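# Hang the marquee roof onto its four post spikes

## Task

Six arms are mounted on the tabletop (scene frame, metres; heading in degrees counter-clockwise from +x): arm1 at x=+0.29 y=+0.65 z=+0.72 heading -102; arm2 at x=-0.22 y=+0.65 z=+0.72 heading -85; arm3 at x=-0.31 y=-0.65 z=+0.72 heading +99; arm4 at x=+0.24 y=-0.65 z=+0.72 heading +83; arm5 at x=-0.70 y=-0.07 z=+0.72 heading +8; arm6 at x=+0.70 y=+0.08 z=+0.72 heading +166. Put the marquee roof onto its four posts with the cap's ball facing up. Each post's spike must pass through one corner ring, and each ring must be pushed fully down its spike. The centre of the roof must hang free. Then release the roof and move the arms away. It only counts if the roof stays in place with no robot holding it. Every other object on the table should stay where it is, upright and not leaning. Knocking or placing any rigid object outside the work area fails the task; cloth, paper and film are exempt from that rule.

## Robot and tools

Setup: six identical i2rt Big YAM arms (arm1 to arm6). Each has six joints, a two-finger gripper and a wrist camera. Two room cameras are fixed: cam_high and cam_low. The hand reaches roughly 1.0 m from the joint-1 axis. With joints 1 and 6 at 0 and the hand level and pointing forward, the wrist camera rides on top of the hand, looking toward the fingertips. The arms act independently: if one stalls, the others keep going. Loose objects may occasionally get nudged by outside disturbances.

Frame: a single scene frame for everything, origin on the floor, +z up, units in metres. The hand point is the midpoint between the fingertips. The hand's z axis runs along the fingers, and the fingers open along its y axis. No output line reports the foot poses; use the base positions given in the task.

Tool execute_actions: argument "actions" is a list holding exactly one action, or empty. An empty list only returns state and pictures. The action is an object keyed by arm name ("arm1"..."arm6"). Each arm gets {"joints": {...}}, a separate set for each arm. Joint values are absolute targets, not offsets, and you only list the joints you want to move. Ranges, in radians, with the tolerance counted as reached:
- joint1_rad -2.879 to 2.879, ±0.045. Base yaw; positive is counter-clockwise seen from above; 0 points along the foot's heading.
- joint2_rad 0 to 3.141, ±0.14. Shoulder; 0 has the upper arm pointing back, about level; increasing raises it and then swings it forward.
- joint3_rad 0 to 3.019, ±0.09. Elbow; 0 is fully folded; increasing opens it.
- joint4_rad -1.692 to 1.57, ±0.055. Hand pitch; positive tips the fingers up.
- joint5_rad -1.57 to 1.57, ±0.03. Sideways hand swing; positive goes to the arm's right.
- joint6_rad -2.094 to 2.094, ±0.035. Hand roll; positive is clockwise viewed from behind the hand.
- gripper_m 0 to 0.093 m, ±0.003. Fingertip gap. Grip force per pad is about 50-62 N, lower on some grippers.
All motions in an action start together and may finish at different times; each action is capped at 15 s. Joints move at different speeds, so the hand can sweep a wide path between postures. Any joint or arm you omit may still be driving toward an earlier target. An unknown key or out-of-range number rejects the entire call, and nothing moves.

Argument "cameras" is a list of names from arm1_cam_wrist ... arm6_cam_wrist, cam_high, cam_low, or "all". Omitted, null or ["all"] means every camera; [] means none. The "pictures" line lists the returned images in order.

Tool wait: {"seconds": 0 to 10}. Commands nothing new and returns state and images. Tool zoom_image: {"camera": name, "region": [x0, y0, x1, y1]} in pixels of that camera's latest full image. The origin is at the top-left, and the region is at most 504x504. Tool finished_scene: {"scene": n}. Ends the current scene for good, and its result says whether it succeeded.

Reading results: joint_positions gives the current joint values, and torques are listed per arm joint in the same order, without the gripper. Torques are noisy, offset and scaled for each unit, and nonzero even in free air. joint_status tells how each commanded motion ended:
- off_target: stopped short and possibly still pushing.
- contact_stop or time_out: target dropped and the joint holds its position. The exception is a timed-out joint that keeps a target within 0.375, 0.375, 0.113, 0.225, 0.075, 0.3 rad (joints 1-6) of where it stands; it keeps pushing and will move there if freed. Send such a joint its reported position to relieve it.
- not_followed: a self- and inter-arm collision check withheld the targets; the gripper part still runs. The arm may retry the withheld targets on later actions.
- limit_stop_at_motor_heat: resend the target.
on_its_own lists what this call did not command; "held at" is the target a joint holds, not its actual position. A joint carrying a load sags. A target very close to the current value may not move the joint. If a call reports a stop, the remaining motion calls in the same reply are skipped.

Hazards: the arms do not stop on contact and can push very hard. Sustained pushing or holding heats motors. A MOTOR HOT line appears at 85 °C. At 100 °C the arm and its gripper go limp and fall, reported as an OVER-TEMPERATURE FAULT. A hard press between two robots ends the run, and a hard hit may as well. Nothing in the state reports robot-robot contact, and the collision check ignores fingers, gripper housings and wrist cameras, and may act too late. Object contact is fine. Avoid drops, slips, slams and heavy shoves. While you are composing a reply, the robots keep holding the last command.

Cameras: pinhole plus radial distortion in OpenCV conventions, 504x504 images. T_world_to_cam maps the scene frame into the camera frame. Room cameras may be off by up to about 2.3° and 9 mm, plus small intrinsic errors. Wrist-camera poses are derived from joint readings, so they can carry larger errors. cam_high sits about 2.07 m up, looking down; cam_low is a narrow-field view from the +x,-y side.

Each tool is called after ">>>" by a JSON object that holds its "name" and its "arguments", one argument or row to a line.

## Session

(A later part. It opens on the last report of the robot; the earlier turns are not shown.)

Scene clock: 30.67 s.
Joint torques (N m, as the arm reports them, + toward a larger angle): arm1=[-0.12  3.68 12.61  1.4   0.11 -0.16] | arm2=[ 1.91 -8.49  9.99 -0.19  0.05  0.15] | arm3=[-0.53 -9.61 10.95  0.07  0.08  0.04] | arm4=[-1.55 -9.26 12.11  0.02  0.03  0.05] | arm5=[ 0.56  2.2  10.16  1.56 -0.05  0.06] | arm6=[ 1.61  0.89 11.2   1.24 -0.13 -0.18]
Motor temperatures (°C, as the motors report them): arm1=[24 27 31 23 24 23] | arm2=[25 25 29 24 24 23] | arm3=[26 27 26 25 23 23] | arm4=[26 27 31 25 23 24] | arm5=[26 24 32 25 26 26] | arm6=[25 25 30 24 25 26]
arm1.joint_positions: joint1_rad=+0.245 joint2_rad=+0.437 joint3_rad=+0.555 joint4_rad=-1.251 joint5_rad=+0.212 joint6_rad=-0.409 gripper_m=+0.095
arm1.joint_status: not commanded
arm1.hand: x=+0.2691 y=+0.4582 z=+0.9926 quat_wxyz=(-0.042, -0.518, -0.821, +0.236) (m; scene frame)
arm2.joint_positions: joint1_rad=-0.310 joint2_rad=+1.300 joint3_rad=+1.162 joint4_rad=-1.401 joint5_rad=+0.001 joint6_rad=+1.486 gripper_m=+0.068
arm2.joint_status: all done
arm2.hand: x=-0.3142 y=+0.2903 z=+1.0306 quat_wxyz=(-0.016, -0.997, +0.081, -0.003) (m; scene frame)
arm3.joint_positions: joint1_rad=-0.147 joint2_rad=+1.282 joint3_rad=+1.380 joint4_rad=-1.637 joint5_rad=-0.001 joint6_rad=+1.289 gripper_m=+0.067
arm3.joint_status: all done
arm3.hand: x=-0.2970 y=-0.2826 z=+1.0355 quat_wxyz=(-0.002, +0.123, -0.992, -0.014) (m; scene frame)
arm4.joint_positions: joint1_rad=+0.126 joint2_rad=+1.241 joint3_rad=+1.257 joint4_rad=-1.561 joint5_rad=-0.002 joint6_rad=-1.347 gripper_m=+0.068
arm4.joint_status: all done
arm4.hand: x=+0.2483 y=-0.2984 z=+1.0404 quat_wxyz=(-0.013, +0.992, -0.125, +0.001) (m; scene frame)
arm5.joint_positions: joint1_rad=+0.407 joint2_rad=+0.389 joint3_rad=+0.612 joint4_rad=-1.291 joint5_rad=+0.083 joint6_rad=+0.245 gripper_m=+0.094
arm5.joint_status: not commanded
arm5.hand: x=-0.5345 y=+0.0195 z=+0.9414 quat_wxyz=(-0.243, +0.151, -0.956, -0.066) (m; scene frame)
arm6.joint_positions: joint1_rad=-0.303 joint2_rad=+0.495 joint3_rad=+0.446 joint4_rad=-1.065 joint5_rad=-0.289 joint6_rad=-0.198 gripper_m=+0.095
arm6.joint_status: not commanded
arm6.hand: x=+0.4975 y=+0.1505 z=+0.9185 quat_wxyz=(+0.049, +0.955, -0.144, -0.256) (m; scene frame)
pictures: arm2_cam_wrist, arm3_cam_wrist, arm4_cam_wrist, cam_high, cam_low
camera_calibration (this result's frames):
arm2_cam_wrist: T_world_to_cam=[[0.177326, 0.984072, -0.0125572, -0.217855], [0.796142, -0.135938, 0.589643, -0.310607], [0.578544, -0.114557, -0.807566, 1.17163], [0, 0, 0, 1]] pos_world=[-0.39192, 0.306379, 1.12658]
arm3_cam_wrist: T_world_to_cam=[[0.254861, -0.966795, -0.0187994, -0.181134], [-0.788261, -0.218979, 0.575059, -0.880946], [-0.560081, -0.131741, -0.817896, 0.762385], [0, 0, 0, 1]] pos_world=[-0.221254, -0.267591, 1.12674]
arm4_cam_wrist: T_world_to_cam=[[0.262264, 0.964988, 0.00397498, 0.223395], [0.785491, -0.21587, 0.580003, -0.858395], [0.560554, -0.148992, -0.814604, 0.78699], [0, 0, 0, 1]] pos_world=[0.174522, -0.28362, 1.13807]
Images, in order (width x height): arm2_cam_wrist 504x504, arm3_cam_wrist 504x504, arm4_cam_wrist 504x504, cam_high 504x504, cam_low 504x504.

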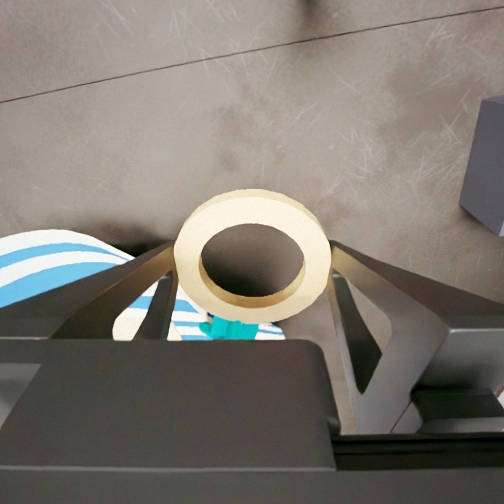

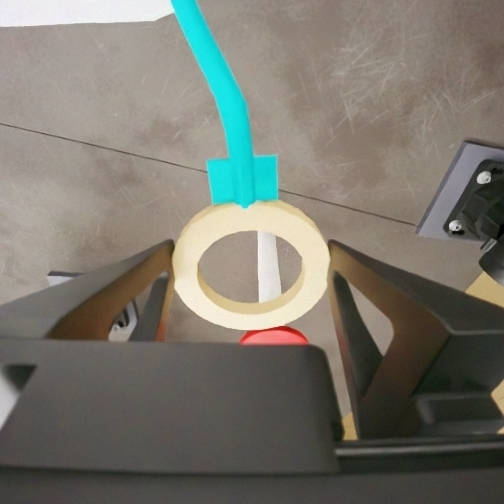

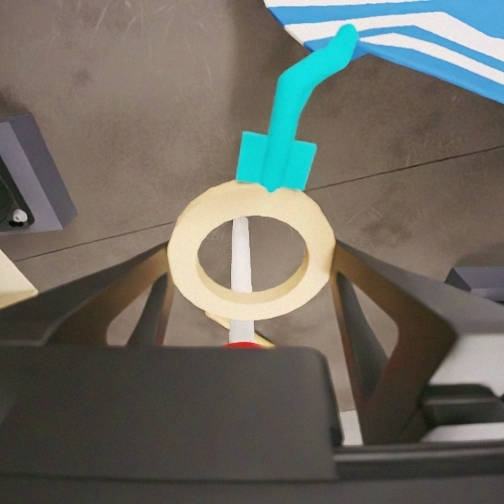

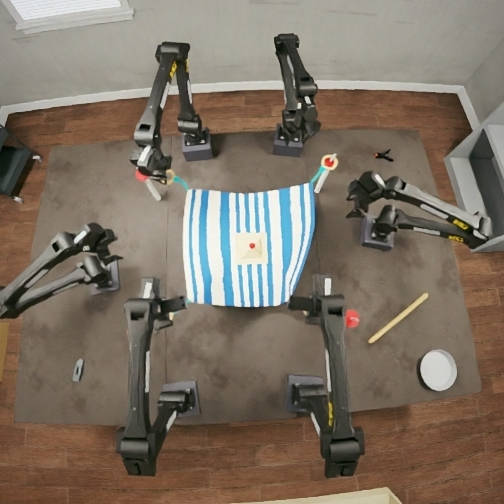

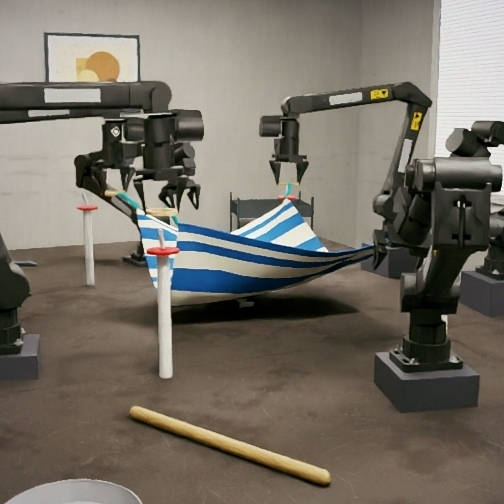

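>>> {"name": "execute_actions", "arguments": {
  "actions": [
    {"arm2":{"joints":{"joint2_rad":1.26,"joint3_rad":1.22,"joint4_rad":-1.51}},"arm3":{"joints":{"joint2_rad":1.19,"joint4_rad":-1.69}},"arm4":{"joints":{"joint2_rad":1.18,"joint4_rad":-1.64}}}
  ],
  "cameras": []
}}

>>> {"name": "execute_actions", "arguments": {
  "actions": [
    {"arm2":{"joints":{"joint1_rad":-0.74}},"arm3":{"joints":{"joint1_rad":0.26}},"arm4":{"joints":{"joint1_rad":-0.33}}}
  ],
  "cameras": ["arm2_cam_wrist","arm3_cam_wrist","arm4_cam_wrist","cam_high","cam_low"]
}}

Scene clock: 33.03 s.
Joint torques (N m, as the arm reports them, + toward a larger angle): arm1=[-0.45  3.64 12.64  1.36  0.15 -0.15] | arm2=[ 1.95 -8.57 12.38 -0.32  0.05  0.16] | arm3=[-0.56 -7.31 10.99  0.27  0.07  0.04] | arm4=[-1.88 -8.29 12.08 -0.03  0.    0.05] | arm5=[ 0.6   2.16 10.16  1.57 -0.05  0.06] | arm6=[ 0.4   0.82 10.85  1.11 -0.12 -0.2 ]
Motor temperatures (°C, as the motors report them): arm1=[24 27 32 23 24 23] | arm2=[25 25 30 24 24 23] | arm3=[26 27 26 25 23 23] | arm4=[26 27 31 25 23 24] | arm5=[26 24 33 25 26 26] | arm6=[25 25 30 24 25 26]
arm1.joint_positions: joint1_rad=+0.245 joint2_rad=+0.437 joint3_rad=+0.555 joint4_rad=-1.251 joint5_rad=+0.212 joint6_rad=-0.409 gripper_m=+0.095
arm1.joint_status: not commanded
arm1.hand: x=+0.2691 y=+0.4582 z=+0.9926 quat_wxyz=(-0.042, -0.518, -0.821, +0.236) (m; scene frame)
arm2.joint_positions: joint1_rad=-0.310 joint2_rad=+1.260 joint3_rad=+1.169 joint4_rad=-1.501 joint5_rad=+0.001 joint6_rad=+1.487 gripper_m=+0.068
arm2.joint_status: all done
arm2.hand: x=-0.3080 y=+0.3155 z=+1.0469 quat_wxyz=(+0.009, -0.997, +0.081, -0.008) (m; scene frame)
arm3.joint_positions: joint1_rad=-0.147 joint2_rad=+1.181 joint3_rad=+1.380 joint4_rad=-1.679 joint5_rad=-0.001 joint6_rad=+1.289 gripper_m=+0.067
arm3.joint_status: all done
arm3.hand: x=-0.2981 y=-0.3120 z=+1.0684 quat_wxyz=(-0.007, +0.123, -0.991, -0.044) (m; scene frame)
arm4.joint_positions: joint1_rad=+0.126 joint2_rad=+1.181 joint3_rad=+1.257 joint4_rad=-1.626 joint5_rad=-0.002 joint6_rad=-1.348 gripper_m=+0.068
arm4.joint_status: all done
arm4.hand: x=+0.2474 y=-0.3233 z=+1.0590 quat_wxyz=(-0.010, +0.992, -0.125, +0.001) (m; scene frame)
arm5.joint_positions: joint1_rad=+0.407 joint2_rad=+0.389 joint3_rad=+0.612 joint4_rad=-1.291 joint5_rad=+0.083 joint6_rad=+0.245 gripper_m=+0.094
arm5.joint_status: not commanded
arm5.hand: x=-0.5345 y=+0.0195 z=+0.9414 quat_wxyz=(-0.243, +0.151, -0.956, -0.066) (m; scene frame)
arm6.joint_positions: joint1_rad=-0.303 joint2_rad=+0.495 joint3_rad=+0.446 joint4_rad=-1.065 joint5_rad=-0.289 joint6_rad=-0.198 gripper_m=+0.095
arm6.joint_status: not commanded
arm6.hand: x=+0.4975 y=+0.1505 z=+0.9185 quat_wxyz=(+0.049, +0.955, -0.144, -0.256) (m; scene frame)
pictures: none
No camera images: the call's "cameras" was empty. Leave "cameras" out to get every camera's image.

Scene clock: 34.23 s.
Joint torques (N m, as the arm reports them, + toward a larger angle): arm1=[-0.44  3.22 12.51  1.46  0.12 -0.14] | arm2=[ 0.35 -8.66 12.13 -0.33  0.47  0.17] | arm3=[-0.07 -7.41 10.94  0.27 -0.17  0.03] | arm4=[-1.58 -8.14 12.22  0.01  0.32  0.07] | arm5=[ 0.57  2.21 10.15  1.57 -0.05  0.06] | arm6=[ 1.54  0.16 11.    0.91 -0.14 -0.14]
Motor temperatures (°C, as the motors report them): arm1=[24 27 32 23 24 23] | arm2=[25 25 30 24 24 23] | arm3=[26 27 27 25 23 23] | arm4=[26 27 31 25 23 24] | arm5=[26 24 33 25 26 26] | arm6=[25 25 30 24 25 26]
arm1.joint_positions: joint1_rad=+0.245 joint2_rad=+0.437 joint3_rad=+0.555 joint4_rad=-1.251 joint5_rad=+0.212 joint6_rad=-0.409 gripper_m=+0.095
arm1.joint_status: not commanded
arm1.hand: x=+0.2691 y=+0.4582 z=+0.9926 quat_wxyz=(-0.042, -0.518, -0.821, +0.236) (m; scene frame)
arm2.joint_positions: joint1_rad=-0.727 joint2_rad=+1.260 joint3_rad=+1.169 joint4_rad=-1.501 joint5_rad=-0.010 joint6_rad=+1.487 gripper_m=+0.068
arm2.joint_status: all done
arm2.hand: x=-0.4350 y=+0.3775 z=+1.0450 quat_wxyz=(+0.008, -0.958, +0.286, -0.015) (m; scene frame)
arm3.joint_positions: joint1_rad=+0.258 joint2_rad=+1.181 joint3_rad=+1.380 joint4_rad=-1.679 joint5_rad=+0.004 joint6_rad=+1.290 gripper_m=+0.067
arm3.joint_status: all done
arm3.hand: x=-0.4309 y=-0.3340 z=+1.0682 quat_wxyz=(+0.000, +0.319, -0.947, -0.044) (m; scene frame)
arm4.joint_positions: joint1_rad=-0.319 joint2_rad=+1.181 joint3_rad=+1.257 joint4_rad=-1.626 joint5_rad=-0.009 joint6_rad=-1.352 gripper_m=+0.068
arm4.joint_status: all done
arm4.hand: x=+0.3860 y=-0.3586 z=+1.0599 quat_wxyz=(-0.012, +0.941, -0.339, +0.000) (m; scene frame)
arm5.joint_positions: joint1_rad=+0.407 joint2_rad=+0.389 joint3_rad=+0.612 joint4_rad=-1.291 joint5_rad=+0.083 joint6_rad=+0.245 gripper_m=+0.094
arm5.joint_status: not commanded
arm5.hand: x=-0.5345 y=+0.0195 z=+0.9414 quat_wxyz=(-0.243, +0.151, -0.956, -0.066) (m; scene frame)
arm6.joint_positions: joint1_rad=-0.303 joint2_rad=+0.495 joint3_rad=+0.446 joint4_rad=-1.065 joint5_rad=-0.289 joint6_rad=-0.198 gripper_m=+0.095
arm6.joint_status: not commanded
arm6.hand: x=+0.4975 y=+0.1505 z=+0.9185 quat_wxyz=(+0.049, +0.955, -0.144, -0.256) (m; scene frame)
pictures: arm2_cam_wrist, arm3_cam_wrist, arm4_cam_wrist, cam_high, cam_low
camera_calibration (this result's frames):
arm2_cam_wrist: T_world_to_cam=[[0.560007, 0.827326, 0.0438561, -0.115413], [0.646918, -0.469734, 0.600706, -0.161544], [0.517581, -0.308028, -0.798266, 1.3], [0, 0, 0, 1]] pos_world=[-0.503716, 0.420038, 1.13985]
arm3_cam_wrist: T_world_to_cam=[[0.612464, -0.787015, -0.0741346, 0.0771897], [-0.629637, -0.542385, 0.556215, -1.03611], [-0.477959, -0.293984, -0.827725, 0.699095], [0, 0, 0, 1]] pos_world=[-0.36551, -0.295698, 1.16068]
arm4_cam_wrist: T_world_to_cam=[[0.648666, 0.761073, -0.000627012, 0.0279234], [0.623366, -0.530825, 0.574143, -1.03501], [0.436632, -0.372818, -0.818755, 0.688672], [0, 0, 0, 1]] pos_world=[0.326383, -0.313913, 1.15812]
Images, in order (width x height): arm2_cam_wrist 504x504, arm3_cam_wrist 504x504, arm4_cam_wrist 504x504, cam_high 504x504, cam_low 504x504.

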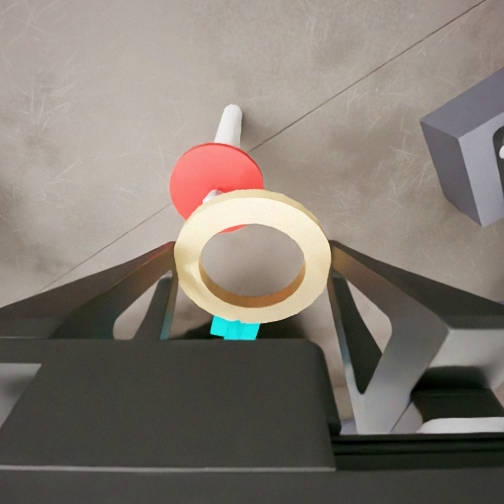

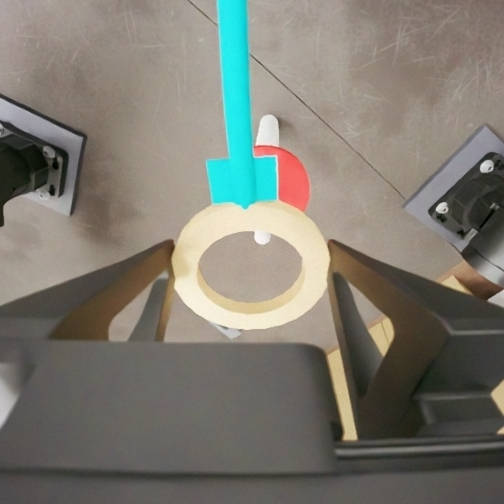

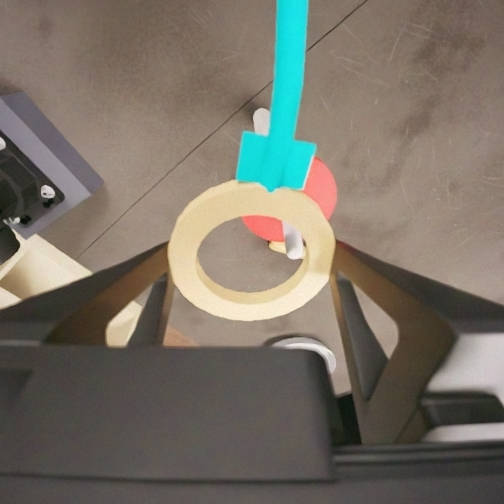

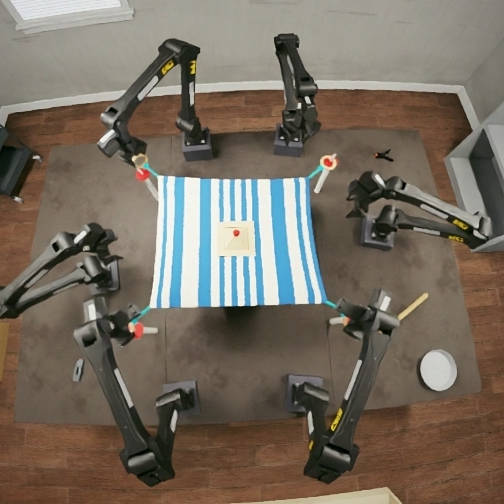

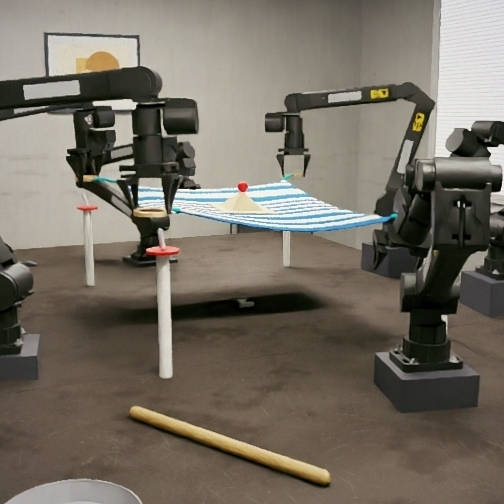

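>>> {"name": "execute_actions", "arguments": {
  "actions": [
    {"arm2":{"joints":{"joint1_rad":-0.77,"joint2_rad":1.305,"joint4_rad":-1.41}},"arm3":{"joints":{"joint1_rad":0.285,"joint3_rad":1.33,"joint2_rad":1.23}},"arm4":{"joints":{"joint1_rad":-0.405,"joint2_rad":1.235,"joint4_rad":-1.56}}}
  ],
  "cameras": ["arm2_cam_wrist","arm3_cam_wrist","arm4_cam_wrist","cam_low"]
}}

Scene clock: 37.20 s.
Joint torques (N m, as the arm reports them, + toward a larger angle): arm1=[-0.28  3.47 12.63  1.39  0.13 -0.12] | arm2=[-1.28 -9.41 12.23  0.61  0.63  0.16] | arm3=[ 0.91 -8.09  8.95  0.08 -0.23  0.01] | arm4=[ -2.64 -10.31  12.08   0.86   0.51   0.15] | arm5=[ 0.59  2.16 10.15  1.56 -0.05  0.06] | arm6=[ 1.78  1.06 10.74  1.08 -0.13 -0.1 ]
Motor temperatures (°C, as the motors report them): arm1=[24 27 32 23 24 23] | arm2=[25 25 31 24 24 23] | arm3=[26 26 27 25 23 23] | arm4=[26 26 32 25 23 24] | arm5=[26 24 33 25 26 26] | arm6=[25 25 31 24 25 26]
arm1.joint_positions: joint1_rad=+0.245 joint2_rad=+0.437 joint3_rad=+0.555 joint4_rad=-1.251 joint5_rad=+0.212 joint6_rad=-0.409 gripper_m=+0.095
arm1.joint_status: not commanded
arm1.hand: x=+0.2691 y=+0.4582 z=+0.9926 quat_wxyz=(-0.042, -0.518, -0.821, +0.236) (m; scene frame)
arm2.joint_positions: joint1_rad=-0.743 joint2_rad=+1.304 joint3_rad=+1.169 joint4_rad=-1.420 joint5_rad=-0.013 joint6_rad=+1.487 gripper_m=+0.068
arm2.joint_status: all done
arm2.hand: x=-0.4537 y=+0.3619 z=+1.0302 quat_wxyz=(-0.010, -0.956, +0.293, -0.010) (m; scene frame)
arm3.joint_positions: joint1_rad=+0.270 joint2_rad=+1.225 joint3_rad=+1.340 joint4_rad=-1.679 joint5_rad=+0.005 joint6_rad=+1.292 gripper_m=+0.067
arm3.joint_status: all done
arm3.hand: x=-0.4350 y=-0.3344 z=+1.0387 quat_wxyz=(-0.003, +0.324, -0.946, -0.002) (m; scene frame)
arm4.joint_positions: joint1_rad=-0.383 joint2_rad=+1.245 joint3_rad=+1.257 joint4_rad=-1.574 joint5_rad=-0.015 joint6_rad=-1.358 gripper_m=+0.068
arm4.joint_status: all done
arm4.hand: x=+0.4151 y=-0.3491 z=+1.0403 quat_wxyz=(-0.007, +0.930, -0.366, -0.004) (m; scene frame)
arm5.joint_positions: joint1_rad=+0.407 joint2_rad=+0.389 joint3_rad=+0.612 joint4_rad=-1.291 joint5_rad=+0.083 joint6_rad=+0.245 gripper_m=+0.094
arm5.joint_status: not commanded
arm5.hand: x=-0.5345 y=+0.0195 z=+0.9414 quat_wxyz=(-0.243, +0.151, -0.956, -0.066) (m; scene frame)
arm6.joint_positions: joint1_rad=-0.303 joint2_rad=+0.495 joint3_rad=+0.446 joint4_rad=-1.065 joint5_rad=-0.289 joint6_rad=-0.198 gripper_m=+0.095
arm6.joint_status: not commanded
arm6.hand: x=+0.4975 y=+0.1505 z=+0.9185 quat_wxyz=(+0.049, +0.955, -0.144, -0.256) (m; scene frame)
pictures: arm2_cam_wrist, arm3_cam_wrist, arm4_cam_wrist, cam_low
camera_calibration (this result's frames):
arm2_cam_wrist: T_world_to_cam=[[0.574108, 0.818754, 0.00654287, -0.0433935], [0.651566, -0.461686, 0.601921, -0.149883], [0.495845, -0.341304, -0.798529, 1.29549], [0, 0, 0, 1]] pos_world=[-0.519791, 0.408485, 1.12499]
arm3_cam_wrist: T_world_to_cam=[[0.621257, -0.783577, 0.00683763, -0.00195504], [-0.642504, -0.504374, 0.576884, -1.03679], [-0.448585, -0.362786, -0.816797, 0.650999], [0, 0, 0, 1]] pos_world=[-0.372901, -0.288289, 1.12986]
arm4_cam_wrist: T_world_to_cam=[[0.691866, 0.721922, -0.0122985, -0.0177149], [0.597321, -0.562717, 0.571452, -1.0344], [0.405623, -0.402714, -0.820543, 0.667705], [0, 0, 0, 1]] pos_world=[0.359287, -0.30039, 1.13877]
Images, in order (width x height): arm2_cam_wrist 504x504, arm3_cam_wrist 504x504, arm4_cam_wrist 504x504, cam_low 504x504.

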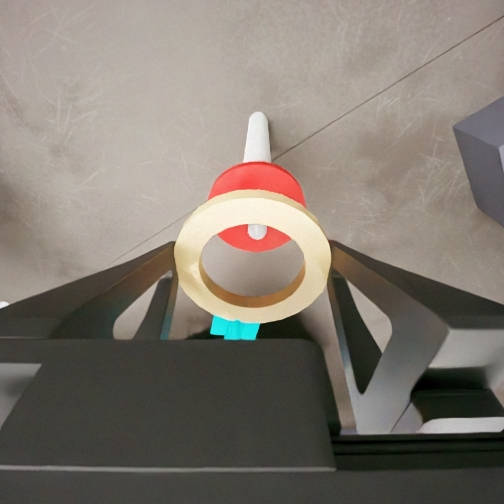

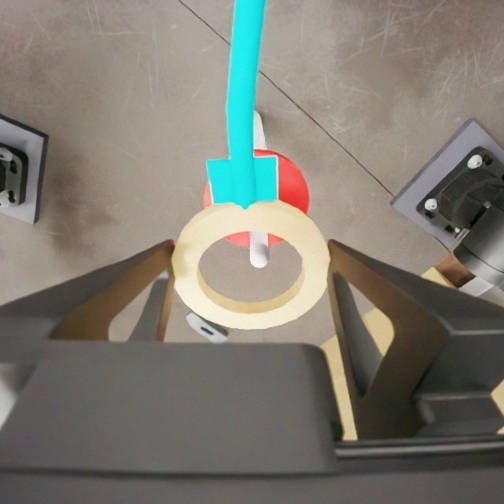

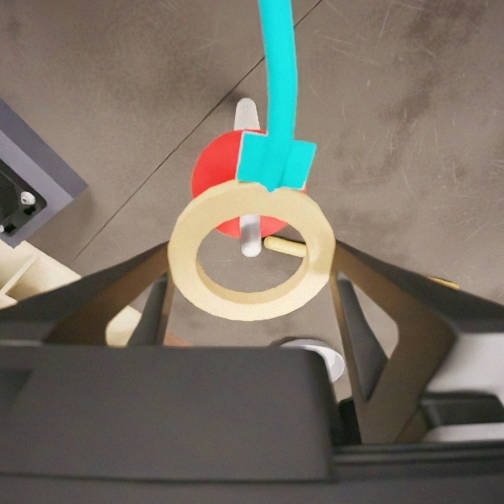

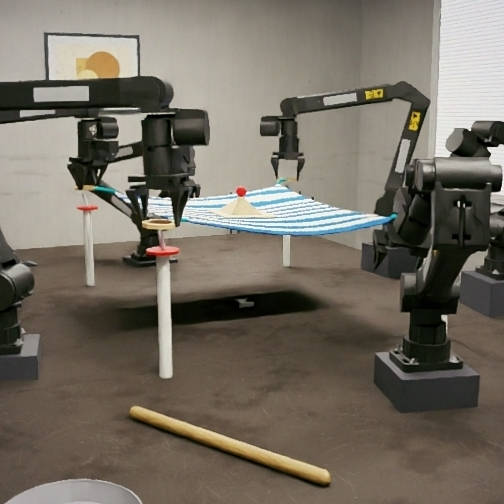

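>>> {"name": "execute_actions", "arguments": {
  "actions": [
    {"arm2":{"joints":{"joint3_rad":1.11,"joint4_rad":-1.36}},"arm3":{"joints":{"joint3_rad":1.28,"joint4_rad":-1.62}},"arm4":{"joints":{"joint3_rad":1.20,"joint4_rad":-1.51}}}
  ],
  "cameras": []
}}

>>> {"name": "execute_actions", "arguments": {
  "actions": [
    {"arm2":{"joints":{"joint3_rad":1.055,"joint4_rad":-1.30}},"arm3":{"joints":{"joint3_rad":1.225,"joint4_rad":-1.565}},"arm4":{"joints":{"joint3_rad":1.145,"joint4_rad":-1.455}}}
  ],
  "cameras": ["arm2_cam_wrist","arm3_cam_wrist","arm4_cam_wrist","cam_low"]
}}

Scene clock: 39.27 s.
Joint torques (N m, as the arm reports them, + toward a larger angle): arm1=[-0.43  3.36 12.53  1.33  0.11 -0.12] | arm2=[-1.14 -8.85  8.79  0.55  0.63  0.17] | arm3=[ 0.81 -7.76  9.05  0.76 -0.24  0.  ] | arm4=[-2.56 -9.56 10.77  0.96  0.52  0.14] | arm5=[ 0.64  2.19 10.17  1.55 -0.05  0.06] | arm6=[-0.29  0.74 10.87  1.21 -0.15 -0.15]
Motor temperatures (°C, as the motors report them): arm1=[24 27 32 23 24 23] | arm2=[25 25 31 24 25 23] | arm3=[26 26 27 25 23 23] | arm4=[26 26 32 25 23 24] | arm5=[26 24 33 25 26 26] | arm6=[25 25 31 24 25 26]
arm1.joint_positions: joint1_rad=+0.245 joint2_rad=+0.437 joint3_rad=+0.555 joint4_rad=-1.251 joint5_rad=+0.212 joint6_rad=-0.409 gripper_m=+0.095
arm1.joint_status: not commanded
arm1.hand: x=+0.2691 y=+0.4582 z=+0.9926 quat_wxyz=(-0.042, -0.518, -0.821, +0.236) (m; scene frame)
arm2.joint_positions: joint1_rad=-0.743 joint2_rad=+1.304 joint3_rad=+1.107 joint4_rad=-1.369 joint5_rad=-0.014 joint6_rad=+1.487 gripper_m=+0.068
arm2.joint_status: all done
arm2.hand: x=-0.4492 y=+0.3669 z=+1.0069 quat_wxyz=(-0.005, -0.956, +0.293, -0.012) (m; scene frame)
arm3.joint_positions: joint1_rad=+0.270 joint2_rad=+1.225 joint3_rad=+1.290 joint4_rad=-1.628 joint5_rad=+0.006 joint6_rad=+1.293 gripper_m=+0.067
arm3.joint_status: all done
arm3.hand: x=-0.4356 y=-0.3326 z=+1.0198 quat_wxyz=(-0.003, +0.323, -0.946, -0.003) (m; scene frame)
arm4.joint_positions: joint1_rad=-0.383 joint2_rad=+1.243 joint3_rad=+1.190 joint4_rad=-1.525 joint5_rad=-0.015 joint6_rad=-1.358 gripper_m=+0.068
arm4.joint_status: all done
arm4.hand: x=+0.4127 y=-0.3534 z=+1.0153 quat_wxyz=(+0.001, +0.930, -0.366, -0.005) (m; scene frame)
arm5.joint_positions: joint1_rad=+0.407 joint2_rad=+0.389 joint3_rad=+0.612 joint4_rad=-1.291 joint5_rad=+0.083 joint6_rad=+0.245 gripper_m=+0.094
arm5.joint_status: not commanded
arm5.hand: x=-0.5345 y=+0.0195 z=+0.9414 quat_wxyz=(-0.243, +0.151, -0.956, -0.066) (m; scene frame)
arm6.joint_positions: joint1_rad=-0.303 joint2_rad=+0.495 joint3_rad=+0.446 joint4_rad=-1.065 joint5_rad=-0.289 joint6_rad=-0.198 gripper_m=+0.095
arm6.joint_status: not commanded
arm6.hand: x=+0.4975 y=+0.1505 z=+0.9185 quat_wxyz=(+0.049, +0.955, -0.144, -0.256) (m; scene frame)
pictures: none
No camera images: the call's "cameras" was empty. Leave "cameras" out to get every camera's image.

Scene clock: 40.00 s.
Joint torques (N m, as the arm reports them, + toward a larger angle): arm1=[-0.8   3.49 12.53  1.4   0.11 -0.16] | arm2=[-1.2  -8.49  8.48  0.56  0.63  0.16] | arm3=[ 0.78 -8.5   9.06  0.8  -0.27  0.  ] | arm4=[-2.5  -9.43 10.68  0.92  0.53  0.13] | arm5=[ 0.57  2.25 10.15  1.57 -0.05  0.06] | arm6=[ 1.02  0.68 10.72  1.14 -0.15 -0.1 ]
Motor temperatures (°C, as the motors report them): arm1=[24 27 32 23 24 23] | arm2=[25 25 31 24 25 23] | arm3=[26 26 27 25 23 23] | arm4=[26 26 32 25 23 24] | arm5=[26 24 33 25 26 26] | arm6=[25 25 31 24 25 26]
arm1.joint_positions: joint1_rad=+0.245 joint2_rad=+0.437 joint3_rad=+0.555 joint4_rad=-1.251 joint5_rad=+0.212 joint6_rad=-0.409 gripper_m=+0.095
arm1.joint_status: not commanded
arm1.hand: x=+0.2691 y=+0.4582 z=+0.9926 quat_wxyz=(-0.042, -0.518, -0.821, +0.236) (m; scene frame)
arm2.joint_positions: joint1_rad=-0.743 joint2_rad=+1.304 joint3_rad=+1.055 joint4_rad=-1.309 joint5_rad=-0.014 joint6_rad=+1.487 gripper_m=+0.068
arm2.joint_status: all done
arm2.hand: x=-0.4474 y=+0.3688 z=+0.9873 quat_wxyz=(-0.008, -0.956, +0.293, -0.011) (m; scene frame)
arm3.joint_positions: joint1_rad=+0.270 joint2_rad=+1.225 joint3_rad=+1.236 joint4_rad=-1.573 joint5_rad=+0.006 joint6_rad=+1.293 gripper_m=+0.067
arm3.joint_status: all done
arm3.hand: x=-0.4358 y=-0.3318 z=+0.9990 quat_wxyz=(-0.003, +0.323, -0.946, -0.003) (m; scene frame)
arm4.joint_positions: joint1_rad=-0.383 joint2_rad=+1.243 joint3_rad=+1.137 joint4_rad=-1.469 joint5_rad=-0.015 joint6_rad=-1.358 gripper_m=+0.068
arm4.joint_status: all done
arm4.hand: x=+0.4123 y=-0.3544 z=+0.9949 quat_wxyz=(+0.000, +0.930, -0.366, -0.005) (m; scene frame)
arm5.joint_positions: joint1_rad=+0.407 joint2_rad=+0.389 joint3_rad=+0.612 joint4_rad=-1.291 joint5_rad=+0.083 joint6_rad=+0.245 gripper_m=+0.094
arm5.joint_status: not commanded
arm5.hand: x=-0.5345 y=+0.0195 z=+0.9414 quat_wxyz=(-0.243, +0.151, -0.956, -0.066) (m; scene frame)
arm6.joint_positions: joint1_rad=-0.303 joint2_rad=+0.495 joint3_rad=+0.446 joint4_rad=-1.065 joint5_rad=-0.289 joint6_rad=-0.198 gripper_m=+0.095
arm6.joint_status: not commanded
arm6.hand: x=+0.4975 y=+0.1505 z=+0.9185 quat_wxyz=(+0.049, +0.955, -0.144, -0.256) (m; scene frame)
pictures: arm2_cam_wrist, arm3_cam_wrist, arm4_cam_wrist, cam_low
camera_calibration (this result's frames):
arm2_cam_wrist: T_world_to_cam=[[0.57405, 0.81876, 0.00994188, -0.055825], [0.650109, -0.46312, 0.602394, -0.125622], [0.49782, -0.339341, -0.798137, 1.26026], [0, 0, 0, 1]] pos_world=[-0.513667, 0.415186, 1.08209]
arm3_cam_wrist: T_world_to_cam=[[0.620951, -0.783829, 0.00569916, 0.00181127], [-0.642984, -0.505188, 0.575637, -1.01233], [-0.448321, -0.361107, -0.817686, 0.620724], [0, 0, 0, 1]] pos_world=[-0.373754, -0.28585, 1.09028]
arm4_cam_wrist: T_world_to_cam=[[0.691513, 0.721894, -0.0260472, 0.00137399], [0.601626, -0.555599, 0.573896, -1.01145], [0.39982, -0.412527, -0.818514, 0.626404], [0, 0, 0, 1]] pos_world=[0.357118, -0.304547, 1.09323]
Images, in order (width x height): arm2_cam_wrist 504x504, arm3_cam_wrist 504x504, arm4_cam_wrist 504x504, cam_low 504x504.

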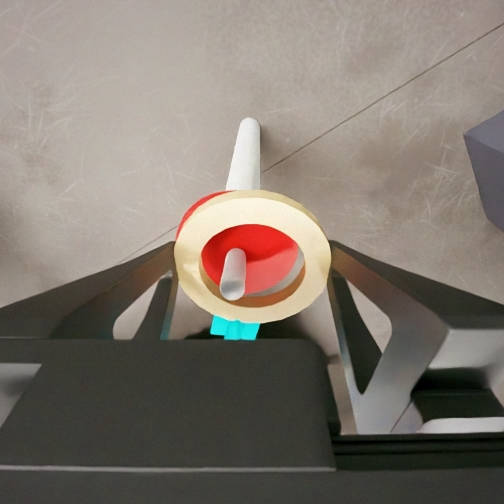

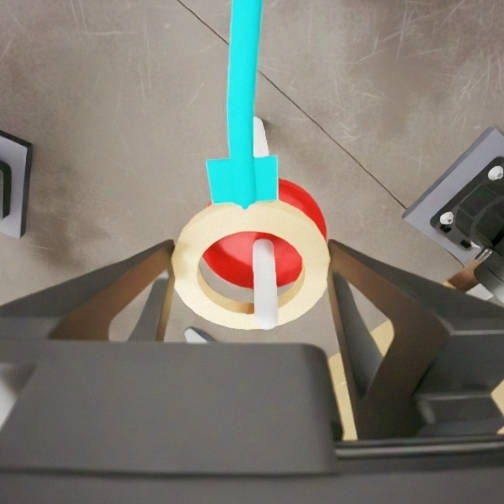

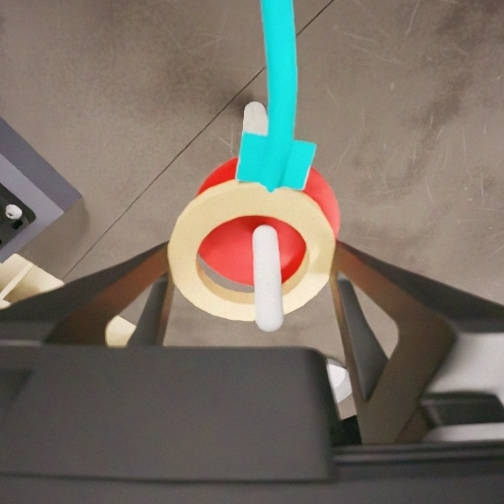

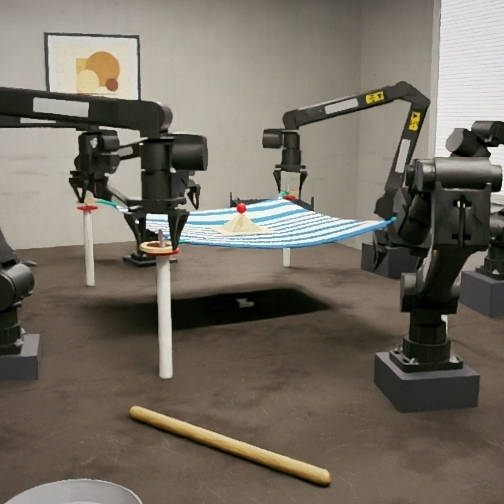

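Slightly lower and inward, then release and lift.

>>> {"name": "execute_actions", "arguments": {
  "actions": [
    {"arm2":{"joints":{"joint1_rad":-0.7,"joint3_rad":1.03,"joint4_rad":-1.26}},"arm3":{"joints":{"joint1_rad":0.225,"joint3_rad":1.2,"joint4_rad":-1.545}},"arm4":{"joints":{"joint1_rad":-0.335,"joint3_rad":1.13,"joint4_rad":-1.435}}}
  ],
  "cameras": []
}}

>>> {"name": "execute_actions", "arguments": {
  "actions": [
    {"arm2":{"joints":{"gripper_m":0.093}},"arm3":{"joints":{"gripper_m":0.093}},"arm4":{"joints":{"gripper_m":0.093}}}
  ],
  "cameras": []
}}

>>> {"name": "execute_actions", "arguments": {
  "actions": [
    {"arm2":{"joints":{"joint3_rad":1.35,"joint4_rad":-1.5}},"arm3":{"joints":{"joint3_rad":1.5,"joint4_rad":-1.69}},"arm4":{"joints":{"joint3_rad":1.45,"joint4_rad":-1.67}}}
  ]
}}

Scene clock: 42.50 s.
Joint torques (N m, as the arm reports them, + toward a larger angle): arm1=[-0.45  3.51 12.51  1.43  0.12 -0.15] | arm2=[ 0.75 -9.01  8.11  0.62  0.43  0.16] | arm3=[ 0.07 -8.69  8.77  0.79 -0.29  0.  ] | arm4=[-1.16 -9.65  9.76  0.95  0.33  0.16] | arm5=[ 0.56  2.2  10.17  1.58 -0.05  0.06] | arm6=[ 1.14  0.9  11.02  1.12 -0.12 -0.13]
Motor temperatures (°C, as the motors report them): arm1=[24 27 33 23 24 23] | arm2=[25 25 31 24 25 23] | arm3=[26 26 27 25 23 23] | arm4=[26 26 32 25 23 24] | arm5=[26 24 33 25 26 26] | arm6=[25 25 31 24 25 26]
arm1.joint_positions: joint1_rad=+0.245 joint2_rad=+0.437 joint3_rad=+0.555 joint4_rad=-1.251 joint5_rad=+0.212 joint6_rad=-0.409 gripper_m=+0.095
arm1.joint_status: not commanded
arm1.hand: x=+0.2691 y=+0.4582 z=+0.9926 quat_wxyz=(-0.042, -0.518, -0.821, +0.236) (m; scene frame)
arm2.joint_positions: joint1_rad=-0.696 joint2_rad=+1.304 joint3_rad=+1.034 joint4_rad=-1.270 joint5_rad=-0.009 joint6_rad=+1.487 gripper_m=+0.068
arm2.joint_status: all done
arm2.hand: x=-0.4359 y=+0.3571 z=+0.9799 quat_wxyz=(-0.016, -0.962, +0.271, -0.005) (m; scene frame)
arm3.joint_positions: joint1_rad=+0.220 joint2_rad=+1.225 joint3_rad=+1.213 joint4_rad=-1.552 joint5_rad=+0.006 joint6_rad=+1.293 gripper_m=+0.067
arm3.joint_status: all done
arm3.hand: x=-0.4196 y=-0.3264 z=+0.9903 quat_wxyz=(-0.003, +0.300, -0.954, -0.002) (m; scene frame)
arm4.joint_positions: joint1_rad=-0.330 joint2_rad=+1.242 joint3_rad=+1.132 joint4_rad=-1.448 joint5_rad=-0.010 joint6_rad=-1.358 gripper_m=+0.068
arm4.joint_status: all done
arm4.hand: x=+0.3987 y=-0.3425 z=+0.9935 quat_wxyz=(-0.008, +0.940, -0.341, -0.001) (m; scene frame)
arm5.joint_positions: joint1_rad=+0.407 joint2_rad=+0.389 joint3_rad=+0.612 joint4_rad=-1.291 joint5_rad=+0.083 joint6_rad=+0.245 gripper_m=+0.094
arm5.joint_status: not commanded
arm5.hand: x=-0.5345 y=+0.0195 z=+0.9414 quat_wxyz=(-0.243, +0.151, -0.956, -0.066) (m; scene frame)
arm6.joint_positions: joint1_rad=-0.303 joint2_rad=+0.495 joint3_rad=+0.446 joint4_rad=-1.065 joint5_rad=-0.289 joint6_rad=-0.198 gripper_m=+0.095
arm6.joint_status: not commanded
arm6.hand: x=+0.4975 y=+0.1505 z=+0.9185 quat_wxyz=(+0.049, +0.955, -0.144, -0.256) (m; scene frame)
pictures: none
No camera images: the call's "cameras" was empty. Leave "cameras" out to get every camera's image.

Scene clock: 43.10 s.
Joint torques (N m, as the arm reports them, + toward a larger angle): arm1=[-0.16  3.22 12.46  1.38  0.13 -0.14] | arm2=[ 0.65 -8.99  8.08  0.64  0.2   0.16] | arm3=[-0.01 -8.22  8.78  0.79 -0.15  0.  ] | arm4=[-1.25 -9.68 10.12  0.95  0.05  0.12] | arm5=[ 0.53  2.18 10.18  1.56 -0.05  0.06] | arm6=[ 0.86  0.08 10.83  1.12 -0.18 -0.15]
Motor temperatures (°C, as the motors report them): arm1=[24 27 33 23 24 23] | arm2=[25 25 31 24 25 23] | arm3=[26 26 27 25 23 23] | arm4=[26 26 32 25 23 24] | arm5=[26 24 33 25 26 26] | arm6=[25 25 31 24 25 26]
arm1.joint_positions: joint1_rad=+0.245 joint2_rad=+0.437 joint3_rad=+0.555 joint4_rad=-1.251 joint5_rad=+0.212 joint6_rad=-0.409 gripper_m=+0.095
arm1.joint_status: not commanded
arm1.hand: x=+0.2691 y=+0.4582 z=+0.9926 quat_wxyz=(-0.042, -0.518, -0.821, +0.236) (m; scene frame)
arm2.joint_positions: joint1_rad=-0.696 joint2_rad=+1.304 joint3_rad=+1.034 joint4_rad=-1.270 joint5_rad=-0.002 joint6_rad=+1.487 gripper_m=+0.093
arm2.joint_status: all done
arm2.hand: x=-0.4368 y=+0.3577 z=+0.9798 quat_wxyz=(-0.015, -0.963, +0.271, -0.002) (m; scene frame)
arm3.joint_positions: joint1_rad=+0.220 joint2_rad=+1.225 joint3_rad=+1.213 joint4_rad=-1.552 joint5_rad=+0.004 joint6_rad=+1.293 gripper_m=+0.093
arm3.joint_status: all done
arm3.hand: x=-0.4200 y=-0.3266 z=+0.9903 quat_wxyz=(-0.002, +0.300, -0.954, -0.002) (m; scene frame)
arm4.joint_positions: joint1_rad=-0.330 joint2_rad=+1.242 joint3_rad=+1.129 joint4_rad=-1.448 joint5_rad=-0.002 joint6_rad=-1.358 gripper_m=+0.093
arm4.joint_status: all done
arm4.hand: x=+0.3995 y=-0.3441 z=+0.9920 quat_wxyz=(-0.005, +0.940, -0.341, +0.003) (m; scene frame)
arm5.joint_positions: joint1_rad=+0.407 joint2_rad=+0.389 joint3_rad=+0.612 joint4_rad=-1.291 joint5_rad=+0.083 joint6_rad=+0.245 gripper_m=+0.094
arm5.joint_status: not commanded
arm5.hand: x=-0.5345 y=+0.0195 z=+0.9414 quat_wxyz=(-0.243, +0.151, -0.956, -0.066) (m; scene frame)
arm6.joint_positions: joint1_rad=-0.303 joint2_rad=+0.495 joint3_rad=+0.446 joint4_rad=-1.065 joint5_rad=-0.289 joint6_rad=-0.198 gripper_m=+0.095
arm6.joint_status: not commanded
arm6.hand: x=+0.4975 y=+0.1505 z=+0.9185 quat_wxyz=(+0.049, +0.955, -0.144, -0.256) (m; scene frame)
pictures: none
No camera images: the call's "cameras" was empty. Leave "cameras" out to get every camera's image.

Scene clock: 44.17 s.
Joint torques (N m, as the arm reports them, + toward a larger angle): arm1=[-0.45  3.46 12.49  1.33  0.12 -0.14] | arm2=[ 0.71 -8.98 11.22 -0.06  0.19  0.16] | arm3=[ 0.04 -8.35 13.1   0.38 -0.14 -0.01] | arm4=[-1.31 -8.81 13.44  0.11  0.03  0.14] | arm5=[ 0.56  2.19 10.16  1.57 -0.04  0.06] | arm6=[ 0.61 -0.34 10.72  1.21 -0.15 -0.08]
Motor temperatures (°C, as the motors report them): arm1=[24 27 33 23 24 23] | arm2=[25 25 31 24 25 23] | arm3=[26 26 27 25 23 23] | arm4=[26 26 32 25 23 24] | arm5=[26 24 33 25 26 26] | arm6=[25 25 31 24 25 26]
arm1.joint_positions: joint1_rad=+0.245 joint2_rad=+0.437 joint3_rad=+0.555 joint4_rad=-1.251 joint5_rad=+0.212 joint6_rad=-0.409 gripper_m=+0.095
arm1.joint_status: not commanded
arm1.hand: x=+0.2691 y=+0.4582 z=+0.9926 quat_wxyz=(-0.042, -0.518, -0.821, +0.236) (m; scene frame)
arm2.joint_positions: joint1_rad=-0.696 joint2_rad=+1.298 joint3_rad=+1.316 joint4_rad=-1.491 joint5_rad=-0.002 joint6_rad=+1.487 gripper_m=+0.093
arm2.joint_status: all done
arm2.hand: x=-0.4547 y=+0.3356 z=+1.0896 quat_wxyz=(-0.047, -0.961, +0.271, +0.010) (m; scene frame)
arm3.joint_positions: joint1_rad=+0.220 joint2_rad=+1.223 joint3_rad=+1.466 joint4_rad=-1.679 joint5_rad=+0.003 joint6_rad=+1.293 gripper_m=+0.093
arm3.joint_status: all done
arm3.hand: x=-0.4264 y=-0.3082 z=+1.0888 quat_wxyz=(+0.000, +0.299, -0.952, -0.066) (m; scene frame)
arm4.joint_positions: joint1_rad=-0.330 joint2_rad=+1.232 joint3_rad=+1.413 joint4_rad=-1.656 joint5_rad=-0.002 joint6_rad=-1.358 gripper_m=+0.093
arm4.joint_status: all done
arm4.hand: x=+0.4052 y=-0.3318 z=+1.1045 quat_wxyz=(-0.048, +0.939, -0.341, +0.009) (m; scene frame)
arm5.joint_positions: joint1_rad=+0.407 joint2_rad=+0.389 joint3_rad=+0.612 joint4_rad=-1.291 joint5_rad=+0.083 joint6_rad=+0.245 gripper_m=+0.094
arm5.joint_status: not commanded
arm5.hand: x=-0.5345 y=+0.0195 z=+0.9414 quat_wxyz=(-0.243, +0.151, -0.956, -0.066) (m; scene frame)
arm6.joint_positions: joint1_rad=-0.303 joint2_rad=+0.495 joint3_rad=+0.446 joint4_rad=-1.065 joint5_rad=-0.289 joint6_rad=-0.198 gripper_m=+0.095
arm6.joint_status: not commanded
arm6.hand: x=+0.4975 y=+0.1505 z=+0.9185 quat_wxyz=(+0.049, +0.955, -0.144, -0.256) (m; scene frame)
pictures: arm1_cam_wrist, arm2_cam_wrist, arm3_cam_wrist, arm4_cam_wrist, arm5_cam_wrist, arm6_cam_wrist, cam_high, cam_low
camera_calibration (this result's frames):
arm2_cam_wrist: T_world_to_cam=[[0.534447, 0.841863, -0.0750518, 0.0413999], [0.706083, -0.395907, 0.587116, -0.178272], [0.464557, -0.366775, -0.806016, 1.33695], [0, 0, 0, 1]] pos_world=[-0.517343, 0.384929, 1.18538]
arm3_cam_wrist: T_world_to_cam=[[0.578836, -0.80722, -0.115525, 0.120793], [-0.642814, -0.538862, 0.544443, -1.02244], [-0.501737, -0.240882, -0.830804, 0.735397], [0, 0, 0, 1]] pos_world=[-0.358184, -0.276306, 1.18159]
arm4_cam_wrist: T_world_to_cam=[[0.650583, 0.755758, 0.0746516, -0.0906062], [0.59717, -0.569826, 0.564523, -1.05009], [0.469181, -0.322689, -0.822034, 0.733769], [0, 0, 0, 1]] pos_world=[0.341758, -0.293113, 1.20275]
Images, in order (width x height): arm1_cam_wrist 504x504, arm2_cam_wrist 504x504, arm3_cam_wrist 504x504, arm4_cam_wrist 504x504, arm5_cam_wrist 504x504, arm6_cam_wrist 504x504, cam_high 504x504, cam_low 504x504.

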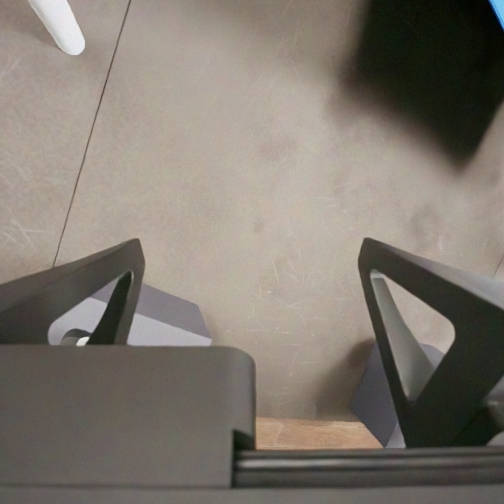

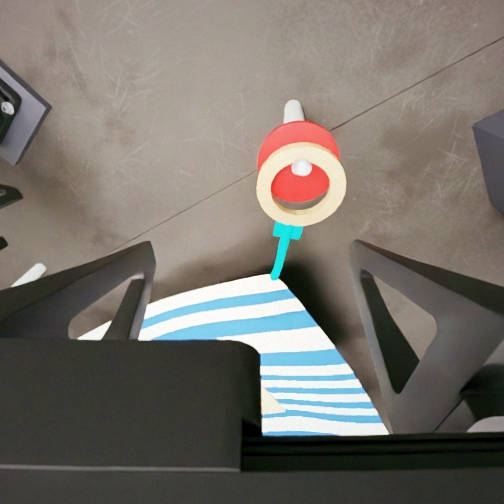

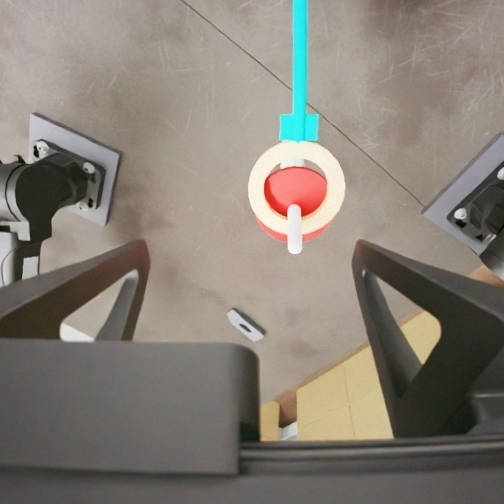

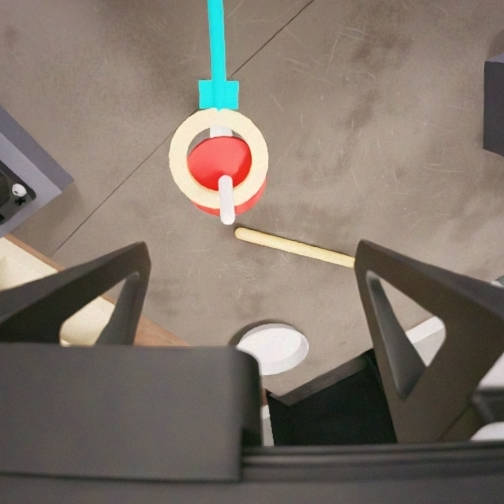

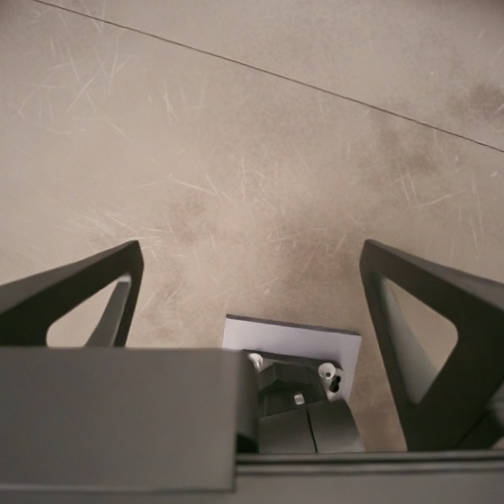

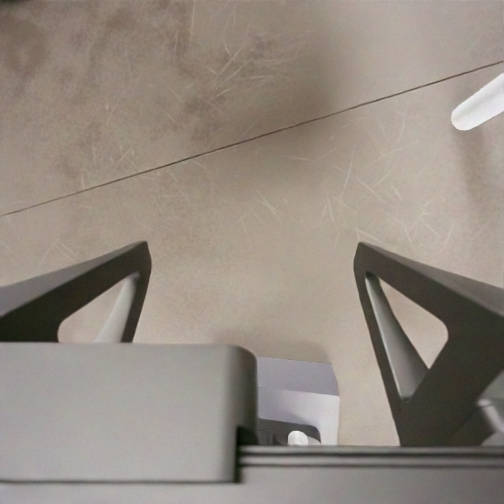

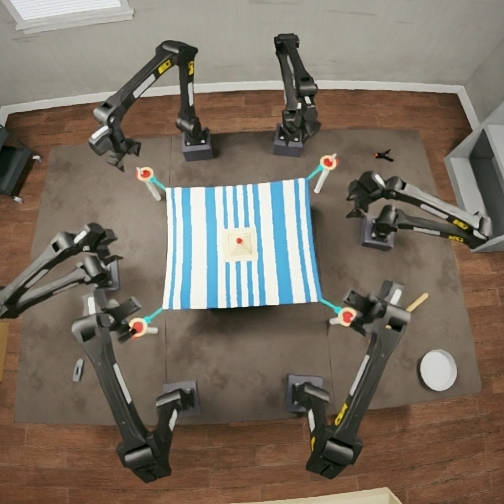

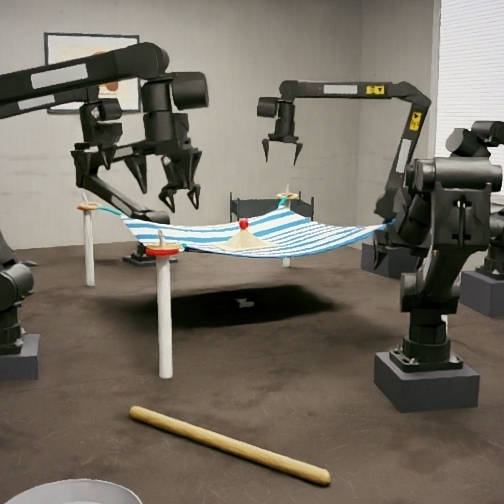

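>>> {"name": "execute_actions", "arguments": {
  "actions": [
    {"arm2":{"joints":{"joint2_rad":0.9}},"arm3":{"joints":{"joint2_rad":0.85}},"arm4":{"joints":{"joint2_rad":0.85}}}
  ],
  "cameras": ["cam_high"]
}}

>>> {"name": "zoom_image", "arguments": {
  "camera": "cam_high",
  "region": [120, 130, 370, 220]
}}

Scene clock: 46.57 s.
Joint torques (N m, as the arm reports them, + toward a larger angle): arm1=[-0.58  3.32 12.43  1.34  0.13 -0.14] | arm2=[ 0.66 -3.2  10.55  0.89  0.18  0.11] | arm3=[ 0.06 -1.64 10.9   1.22 -0.15 -0.05] | arm4=[-1.32 -2.85 11.15  0.87  0.04  0.18] | arm5=[ 0.62  2.18 10.15  1.56 -0.04  0.06] | arm6=[ 2.12  1.56 11.1   1.17 -0.22 -0.16]
Motor temperatures (°C, as the motors report them): arm1=[24 27 33 23 24 23] | arm2=[25 25 31 24 25 23] | arm3=[26 26 27 25 23 23] | arm4=[26 26 32 25 23 24] | arm5=[26 24 34 25 26 26] | arm6=[25 25 31 24 25 26]
arm1.joint_positions: joint1_rad=+0.245 joint2_rad=+0.437 joint3_rad=+0.555 joint4_rad=-1.251 joint5_rad=+0.212 joint6_rad=-0.409 gripper_m=+0.095
arm1.joint_status: not commanded
arm1.hand: x=+0.2691 y=+0.4582 z=+0.9926 quat_wxyz=(-0.042, -0.518, -0.821, +0.236) (m; scene frame)
arm2.joint_positions: joint1_rad=-0.696 joint2_rad=+0.902 joint3_rad=+1.323 joint4_rad=-1.494 joint5_rad=-0.002 joint6_rad=+1.487 gripper_m=+0.093
arm2.joint_status: all done
arm2.hand: x=-0.4064 y=+0.4045 z=+1.2239 quat_wxyz=(-0.231, -0.933, +0.264, +0.079) (m; scene frame)
arm3.joint_positions: joint1_rad=+0.220 joint2_rad=+0.852 joint3_rad=+1.480 joint4_rad=-1.684 joint5_rad=+0.003 joint6_rad=+1.293 gripper_m=+0.093
arm3.joint_status: all done
arm3.hand: x=-0.3920 y=-0.4086 z=+1.2022 quat_wxyz=(+0.005, +0.290, -0.923, -0.254) (m; scene frame)
arm4.joint_positions: joint1_rad=-0.330 joint2_rad=+0.858 joint3_rad=+1.430 joint4_rad=-1.660 joint5_rad=-0.002 joint6_rad=-1.358 gripper_m=+0.093
arm4.joint_status: all done
arm4.hand: x=+0.3585 y=-0.4190 z=+1.2206 quat_wxyz=(-0.238, +0.913, -0.330, +0.035) (m; scene frame)
arm5.joint_positions: joint1_rad=+0.407 joint2_rad=+0.389 joint3_rad=+0.612 joint4_rad=-1.291 joint5_rad=+0.083 joint6_rad=+0.245 gripper_m=+0.094
arm5.joint_status: not commanded
arm5.hand: x=-0.5345 y=+0.0195 z=+0.9414 quat_wxyz=(-0.243, +0.151, -0.956, -0.066) (m; scene frame)
arm6.joint_positions: joint1_rad=-0.303 joint2_rad=+0.495 joint3_rad=+0.446 joint4_rad=-1.065 joint5_rad=-0.289 joint6_rad=-0.198 gripper_m=+0.095
arm6.joint_status: not commanded
arm6.hand: x=+0.4975 y=+0.1505 z=+0.9185 quat_wxyz=(+0.049, +0.955, -0.144, -0.256) (m; scene frame)
pictures: cam_high
Images, in order (width x height): cam_high 504x504.

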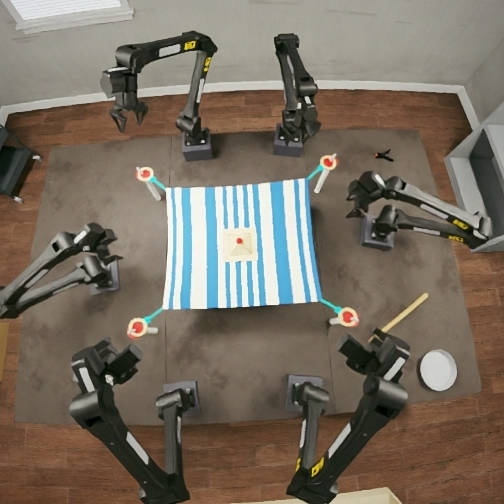

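Region (120, 130, 370, 220) of cam_high's 504x504 image, scaled by 2.016, with more detail than that image has; it fills the top 181 rows of this view, and the rest is white.

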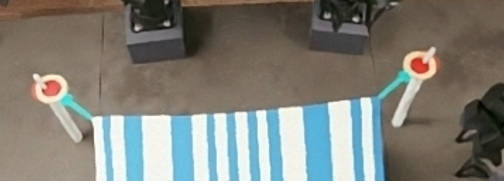

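>>> {"name": "finished_scene", "arguments": {
  "scene": 1
}}

The scene is finished: the task was done.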